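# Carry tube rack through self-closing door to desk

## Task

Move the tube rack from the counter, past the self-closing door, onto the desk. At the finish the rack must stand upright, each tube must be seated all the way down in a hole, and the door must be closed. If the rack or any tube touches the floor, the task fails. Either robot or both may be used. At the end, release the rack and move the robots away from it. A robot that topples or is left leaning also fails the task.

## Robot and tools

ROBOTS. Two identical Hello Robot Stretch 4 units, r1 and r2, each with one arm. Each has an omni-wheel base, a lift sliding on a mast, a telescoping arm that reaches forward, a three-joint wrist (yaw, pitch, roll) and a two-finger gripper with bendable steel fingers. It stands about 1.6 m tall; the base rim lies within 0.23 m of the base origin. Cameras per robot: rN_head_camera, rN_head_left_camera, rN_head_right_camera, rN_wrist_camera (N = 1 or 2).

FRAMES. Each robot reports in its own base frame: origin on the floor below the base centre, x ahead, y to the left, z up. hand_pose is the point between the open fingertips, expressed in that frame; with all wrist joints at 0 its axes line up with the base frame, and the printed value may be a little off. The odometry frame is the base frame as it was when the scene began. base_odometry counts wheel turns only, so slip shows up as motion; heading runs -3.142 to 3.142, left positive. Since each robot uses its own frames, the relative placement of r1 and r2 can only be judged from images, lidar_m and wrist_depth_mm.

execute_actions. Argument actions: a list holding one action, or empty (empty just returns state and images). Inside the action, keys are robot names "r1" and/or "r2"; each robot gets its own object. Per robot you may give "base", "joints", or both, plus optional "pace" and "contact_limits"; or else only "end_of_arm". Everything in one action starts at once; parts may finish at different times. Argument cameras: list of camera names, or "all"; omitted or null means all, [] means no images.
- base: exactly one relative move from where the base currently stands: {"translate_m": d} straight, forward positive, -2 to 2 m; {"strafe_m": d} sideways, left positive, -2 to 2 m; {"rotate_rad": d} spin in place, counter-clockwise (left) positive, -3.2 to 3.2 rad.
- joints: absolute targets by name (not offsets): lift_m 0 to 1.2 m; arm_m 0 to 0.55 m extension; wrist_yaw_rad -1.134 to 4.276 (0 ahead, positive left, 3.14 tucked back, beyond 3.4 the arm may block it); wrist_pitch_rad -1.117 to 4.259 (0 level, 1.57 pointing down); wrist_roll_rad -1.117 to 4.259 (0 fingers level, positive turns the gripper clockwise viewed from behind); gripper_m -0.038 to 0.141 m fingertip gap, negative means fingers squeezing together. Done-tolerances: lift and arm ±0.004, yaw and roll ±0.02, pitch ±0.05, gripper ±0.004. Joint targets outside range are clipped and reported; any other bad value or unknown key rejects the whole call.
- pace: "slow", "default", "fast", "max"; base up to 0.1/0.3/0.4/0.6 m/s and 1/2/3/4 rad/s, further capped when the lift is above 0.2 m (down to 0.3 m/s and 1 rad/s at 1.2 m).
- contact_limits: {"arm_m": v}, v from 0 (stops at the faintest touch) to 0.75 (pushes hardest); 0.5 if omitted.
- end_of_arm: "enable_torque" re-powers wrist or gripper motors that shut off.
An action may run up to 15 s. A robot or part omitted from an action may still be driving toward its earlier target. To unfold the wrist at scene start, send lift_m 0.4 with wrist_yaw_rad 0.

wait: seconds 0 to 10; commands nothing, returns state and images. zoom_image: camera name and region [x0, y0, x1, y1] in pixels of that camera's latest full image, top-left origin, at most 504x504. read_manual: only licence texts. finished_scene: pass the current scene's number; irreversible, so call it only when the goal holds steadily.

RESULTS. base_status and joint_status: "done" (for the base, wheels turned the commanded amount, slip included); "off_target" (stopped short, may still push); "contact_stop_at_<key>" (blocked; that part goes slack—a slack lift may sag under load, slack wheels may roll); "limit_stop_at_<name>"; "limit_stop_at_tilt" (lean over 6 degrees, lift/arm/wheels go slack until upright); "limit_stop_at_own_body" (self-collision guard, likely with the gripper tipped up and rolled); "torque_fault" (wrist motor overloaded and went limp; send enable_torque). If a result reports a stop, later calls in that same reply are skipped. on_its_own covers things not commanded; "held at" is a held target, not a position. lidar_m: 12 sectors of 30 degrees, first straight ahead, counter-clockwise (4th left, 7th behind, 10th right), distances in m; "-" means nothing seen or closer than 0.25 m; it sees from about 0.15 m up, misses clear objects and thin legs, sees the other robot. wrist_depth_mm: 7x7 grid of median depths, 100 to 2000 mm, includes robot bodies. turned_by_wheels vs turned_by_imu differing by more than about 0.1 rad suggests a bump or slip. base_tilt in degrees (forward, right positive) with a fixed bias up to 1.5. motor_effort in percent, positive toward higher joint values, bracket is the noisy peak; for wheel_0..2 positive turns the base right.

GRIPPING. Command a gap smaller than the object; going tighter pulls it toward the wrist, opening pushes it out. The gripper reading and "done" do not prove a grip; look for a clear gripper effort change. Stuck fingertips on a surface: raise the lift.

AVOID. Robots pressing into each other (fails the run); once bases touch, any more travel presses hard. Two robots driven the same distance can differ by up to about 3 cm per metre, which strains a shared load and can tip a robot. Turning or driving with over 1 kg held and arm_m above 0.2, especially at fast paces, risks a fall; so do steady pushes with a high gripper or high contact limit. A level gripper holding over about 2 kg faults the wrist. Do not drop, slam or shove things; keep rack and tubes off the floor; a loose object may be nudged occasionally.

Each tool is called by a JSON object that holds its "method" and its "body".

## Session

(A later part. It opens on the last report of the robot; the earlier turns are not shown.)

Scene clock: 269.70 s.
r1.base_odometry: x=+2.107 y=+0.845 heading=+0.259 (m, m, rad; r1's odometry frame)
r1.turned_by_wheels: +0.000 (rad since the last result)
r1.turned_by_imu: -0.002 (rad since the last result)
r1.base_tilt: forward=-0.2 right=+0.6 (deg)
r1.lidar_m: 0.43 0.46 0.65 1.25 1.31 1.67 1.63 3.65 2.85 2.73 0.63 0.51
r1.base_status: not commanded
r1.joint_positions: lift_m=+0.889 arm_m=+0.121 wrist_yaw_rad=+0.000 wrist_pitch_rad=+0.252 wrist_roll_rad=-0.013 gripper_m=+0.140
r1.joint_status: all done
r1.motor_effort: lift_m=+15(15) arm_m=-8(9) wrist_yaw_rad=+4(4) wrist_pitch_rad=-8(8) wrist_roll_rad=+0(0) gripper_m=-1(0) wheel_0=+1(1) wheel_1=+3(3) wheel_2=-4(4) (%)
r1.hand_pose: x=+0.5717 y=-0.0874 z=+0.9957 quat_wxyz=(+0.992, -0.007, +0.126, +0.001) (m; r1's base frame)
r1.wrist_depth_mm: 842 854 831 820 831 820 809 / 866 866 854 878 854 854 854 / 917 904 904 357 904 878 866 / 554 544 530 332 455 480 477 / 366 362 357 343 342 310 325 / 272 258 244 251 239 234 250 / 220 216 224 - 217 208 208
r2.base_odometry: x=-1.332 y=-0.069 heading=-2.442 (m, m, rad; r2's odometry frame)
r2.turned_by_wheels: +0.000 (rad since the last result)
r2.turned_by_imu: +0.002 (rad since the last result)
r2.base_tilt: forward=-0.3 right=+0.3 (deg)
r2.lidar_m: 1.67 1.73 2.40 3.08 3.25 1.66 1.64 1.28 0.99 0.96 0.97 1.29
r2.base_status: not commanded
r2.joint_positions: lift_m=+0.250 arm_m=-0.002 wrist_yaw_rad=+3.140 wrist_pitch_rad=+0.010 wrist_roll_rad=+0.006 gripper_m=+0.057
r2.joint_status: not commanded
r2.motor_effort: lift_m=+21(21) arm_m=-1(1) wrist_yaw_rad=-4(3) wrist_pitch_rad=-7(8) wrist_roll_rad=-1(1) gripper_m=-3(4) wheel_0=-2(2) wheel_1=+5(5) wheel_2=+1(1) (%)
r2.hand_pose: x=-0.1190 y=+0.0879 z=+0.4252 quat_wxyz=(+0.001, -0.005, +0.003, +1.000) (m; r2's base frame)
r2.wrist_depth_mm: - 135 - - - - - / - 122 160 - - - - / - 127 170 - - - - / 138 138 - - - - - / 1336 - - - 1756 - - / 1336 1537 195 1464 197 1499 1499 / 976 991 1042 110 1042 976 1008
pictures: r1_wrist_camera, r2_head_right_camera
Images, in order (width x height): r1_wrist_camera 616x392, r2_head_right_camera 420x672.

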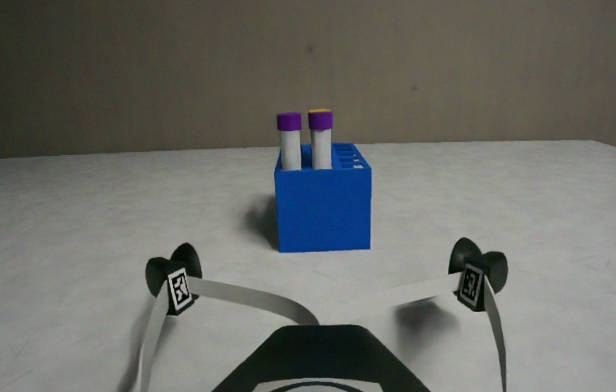

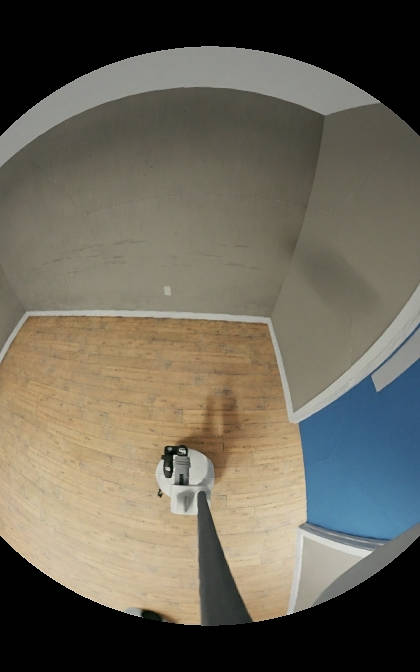

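{"method": "execute_actions", "body": {"actions": [{"r1":{"base":{"strafe_m":-0.35},"joints":{"arm_m":0.1,"wrist_yaw_rad":0.75,"lift_m":0.9}}}], "cameras": ["r1_wrist_camera","r1_head_camera"]}}

Scene clock: 274.47 s.
r1.base_odometry: x=+2.197 y=+0.507 heading=+0.259 (m, m, rad; r1's odometry frame)
r1.turned_by_wheels: +0.000 (rad since the last result)
r1.turned_by_imu: -0.002 (rad since the last result)
r1.base_tilt: forward=-0.2 right=+0.6 (deg)
r1.lidar_m: 0.48 0.49 0.65 1.59 1.68 1.71 3.55 3.41 2.50 2.39 1.80 0.45
r1.base_status: done
r1.joint_positions: lift_m=+0.900 arm_m=+0.101 wrist_yaw_rad=+0.750 wrist_pitch_rad=+0.252 wrist_roll_rad=-0.013 gripper_m=+0.140
r1.joint_status: all done
r1.motor_effort: lift_m=+25(25) arm_m=-8(8) wrist_yaw_rad=+5(8) wrist_pitch_rad=-8(6) wrist_roll_rad=-2(0) gripper_m=+1(2) wheel_0=+1(9) wheel_1=-1(8) wheel_2=+0(7) (%)
r1.hand_pose: x=+0.5363 y=+0.1264 z=+1.0059 quat_wxyz=(+0.923, -0.052, +0.115, +0.364) (m; r1's base frame)
r1.wrist_depth_mm: 1308 1537 1430 1160 931 788 707 / 1336 1499 1537 1160 960 820 723 / 1336 1430 1060 439 946 798 723 / 609 580 564 442 480 512 500 / 1366 392 377 377 366 332 349 / 1464 306 260 270 256 250 267 / 1464 1464 239 - 230 221 218
r2.base_odometry: x=-1.332 y=-0.069 heading=-2.442 (m, m, rad; r2's odometry frame)
r2.turned_by_wheels: +0.000 (rad since the last result)
r2.turned_by_imu: +0.002 (rad since the last result)
r2.base_tilt: forward=-0.1 right=+0.4 (deg)
r2.lidar_m: 1.67 1.72 2.41 3.08 3.21 1.72 2.65 1.28 1.01 0.97 0.99 1.30
r2.base_status: not commanded
r2.joint_positions: lift_m=+0.250 arm_m=-0.002 wrist_yaw_rad=+3.140 wrist_pitch_rad=+0.010 wrist_roll_rad=+0.006 gripper_m=+0.057
r2.joint_status: not commanded
r2.motor_effort: lift_m=+20(21) arm_m=-1(1) wrist_yaw_rad=-1(2) wrist_pitch_rad=-8(7) wrist_roll_rad=+0(0) gripper_m=-3(4) wheel_0=-2(2) wheel_1=+5(5) wheel_2=+1(1) (%)
r2.hand_pose: x=-0.1190 y=+0.0879 z=+0.4252 quat_wxyz=(+0.001, -0.005, +0.003, +1.000) (m; r2's base frame)
r2.wrist_depth_mm: - 135 - - - - - / - 122 161 - - - - / - 127 170 - - - - / 138 137 - - - - - / 1397 - - - 1863 - - / 1366 1499 194 1537 196 1464 1464 / 1008 1008 1060 110 1042 976 1025
pictures: r1_head_camera, r1_wrist_camera
Images, in order (width x height): r1_head_camera 420x560, r1_wrist_camera 616x392.

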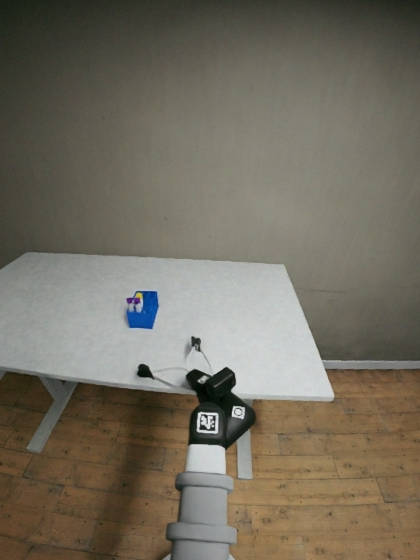

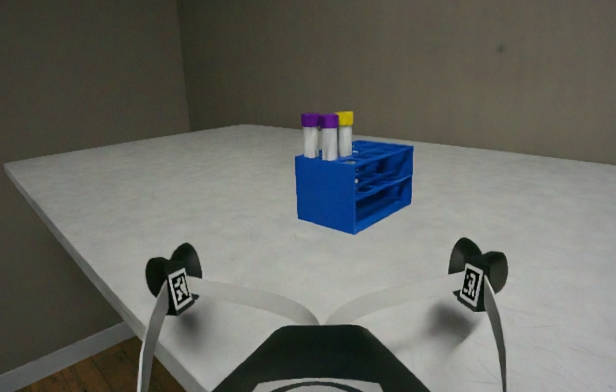

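{"method": "zoom_image", "body": {"camera": "r1_wrist_camera", "region": [280,95,430,245]}}

Region (280, 95, 430, 245) of r1_wrist_camera's 616x392 image, scaled by 3.360.

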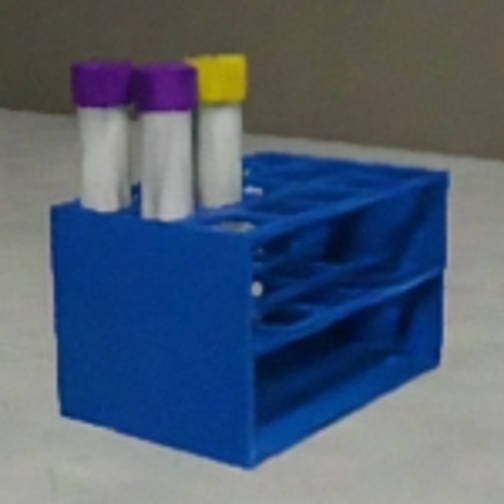

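{"method": "execute_actions", "body": {"actions": [{"r1":{"base":{"translate_m":-0.5},"joints":{"arm_m":0.0}}}], "cameras": ["r1_head_camera","r2_head_right_camera","r1_head_left_camera"]}}

Scene clock: 280.03 s.
r1.base_odometry: x=+1.714 y=+0.379 heading=+0.259 (m, m, rad; r1's odometry frame)
r1.turned_by_wheels: +0.000 (rad since the last result)
r1.turned_by_imu: -0.001 (rad since the last result)
r1.base_tilt: forward=-0.2 right=+0.6 (deg)
r1.lidar_m: 0.92 0.96 1.34 1.58 1.67 1.25 3.00 3.12 2.48 2.38 2.48 0.96
r1.base_status: done
r1.joint_positions: lift_m=+0.900 arm_m=+0.002 wrist_yaw_rad=+0.750 wrist_pitch_rad=+0.252 wrist_roll_rad=-0.013 gripper_m=+0.140
r1.joint_status: all done
r1.motor_effort: lift_m=+25(26) arm_m=-8(8) wrist_yaw_rad=+3(5) wrist_pitch_rad=-8(8) wrist_roll_rad=+0(0) gripper_m=+0(0) wheel_0=-2(6) wheel_1=-3(6) wheel_2=+1(6) (%)
r1.hand_pose: x=+0.4367 y=+0.1264 z=+1.0059 quat_wxyz=(+0.923, -0.052, +0.115, +0.364) (m; r1's base frame)
r1.wrist_depth_mm: 1308 1430 1808 1921 1537 1308 1182 / 1308 1499 1808 1921 1618 1366 1205 / 1366 1576 1808 1255 976 798 891 / 1397 1618 1863 - 1756 1464 1229 / 1464 1661 - - 1863 1430 1308 / 1499 1618 1708 1661 1708 1499 1366 / 1464 1537 1576 - 1537 1499 1366
r2.base_odometry: x=-1.332 y=-0.069 heading=-2.442 (m, m, rad; r2's odometry frame)
r2.turned_by_wheels: +0.000 (rad since the last result)
r2.turned_by_imu: +0.002 (rad since the last result)
r2.base_tilt: forward=-0.2 right=+0.4 (deg)
r2.lidar_m: 1.66 1.73 2.43 3.06 3.24 1.29 2.66 1.28 1.03 0.97 0.98 1.29
r2.base_status: not commanded
r2.joint_positions: lift_m=+0.250 arm_m=-0.002 wrist_yaw_rad=+3.140 wrist_pitch_rad=+0.010 wrist_roll_rad=+0.006 gripper_m=+0.057
r2.joint_status: not commanded
r2.motor_effort: lift_m=+20(21) arm_m=-1(1) wrist_yaw_rad=-3(0) wrist_pitch_rad=-7(7) wrist_roll_rad=+0(0) gripper_m=-5(5) wheel_0=-2(2) wheel_1=+5(5) wheel_2=+1(1) (%)
r2.hand_pose: x=-0.1190 y=+0.0879 z=+0.4252 quat_wxyz=(+0.001, -0.005, +0.003, +1.000) (m; r2's base frame)
r2.wrist_depth_mm: - 135 - - - - - / - 122 161 - - - - / - 127 170 - - - - / 138 138 - - - - - / 1366 - - - - 1464 - / 1336 1537 194 1499 197 1281 1336 / 991 991 1078 110 1042 976 1025
pictures: r1_head_camera, r1_head_left_camera, r2_head_right_camera
Images, in order (width x height): r1_head_camera 420x560, r1_head_left_camera 420x672, r2_head_right_camera 420x672.

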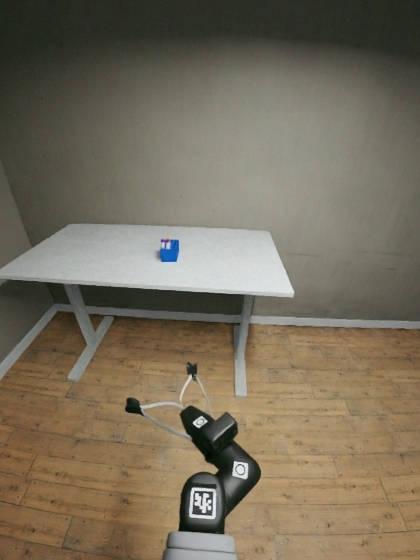

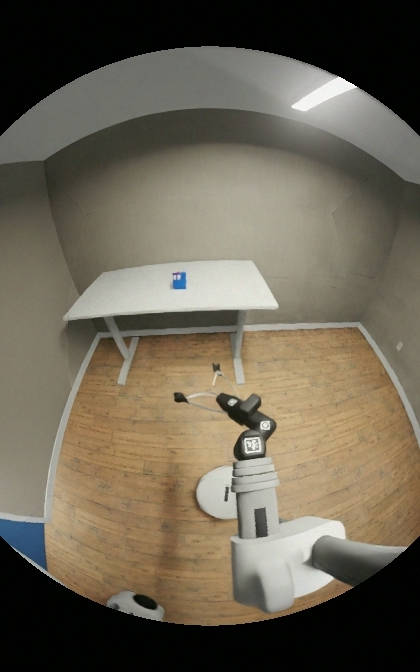

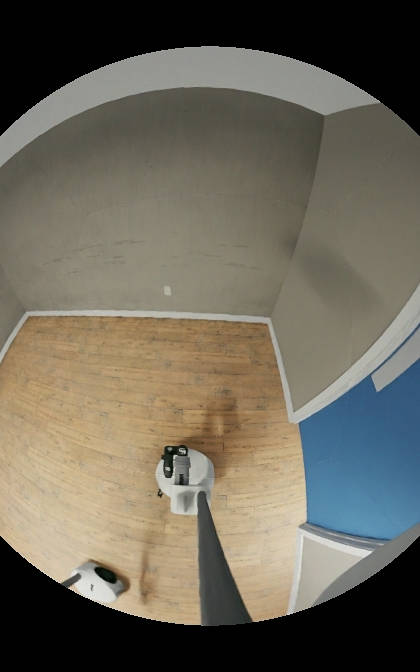

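Door shut, rack placed.

{"method": "finished_scene", "body": {"scene": 2}}

The scene is finished: the task was done.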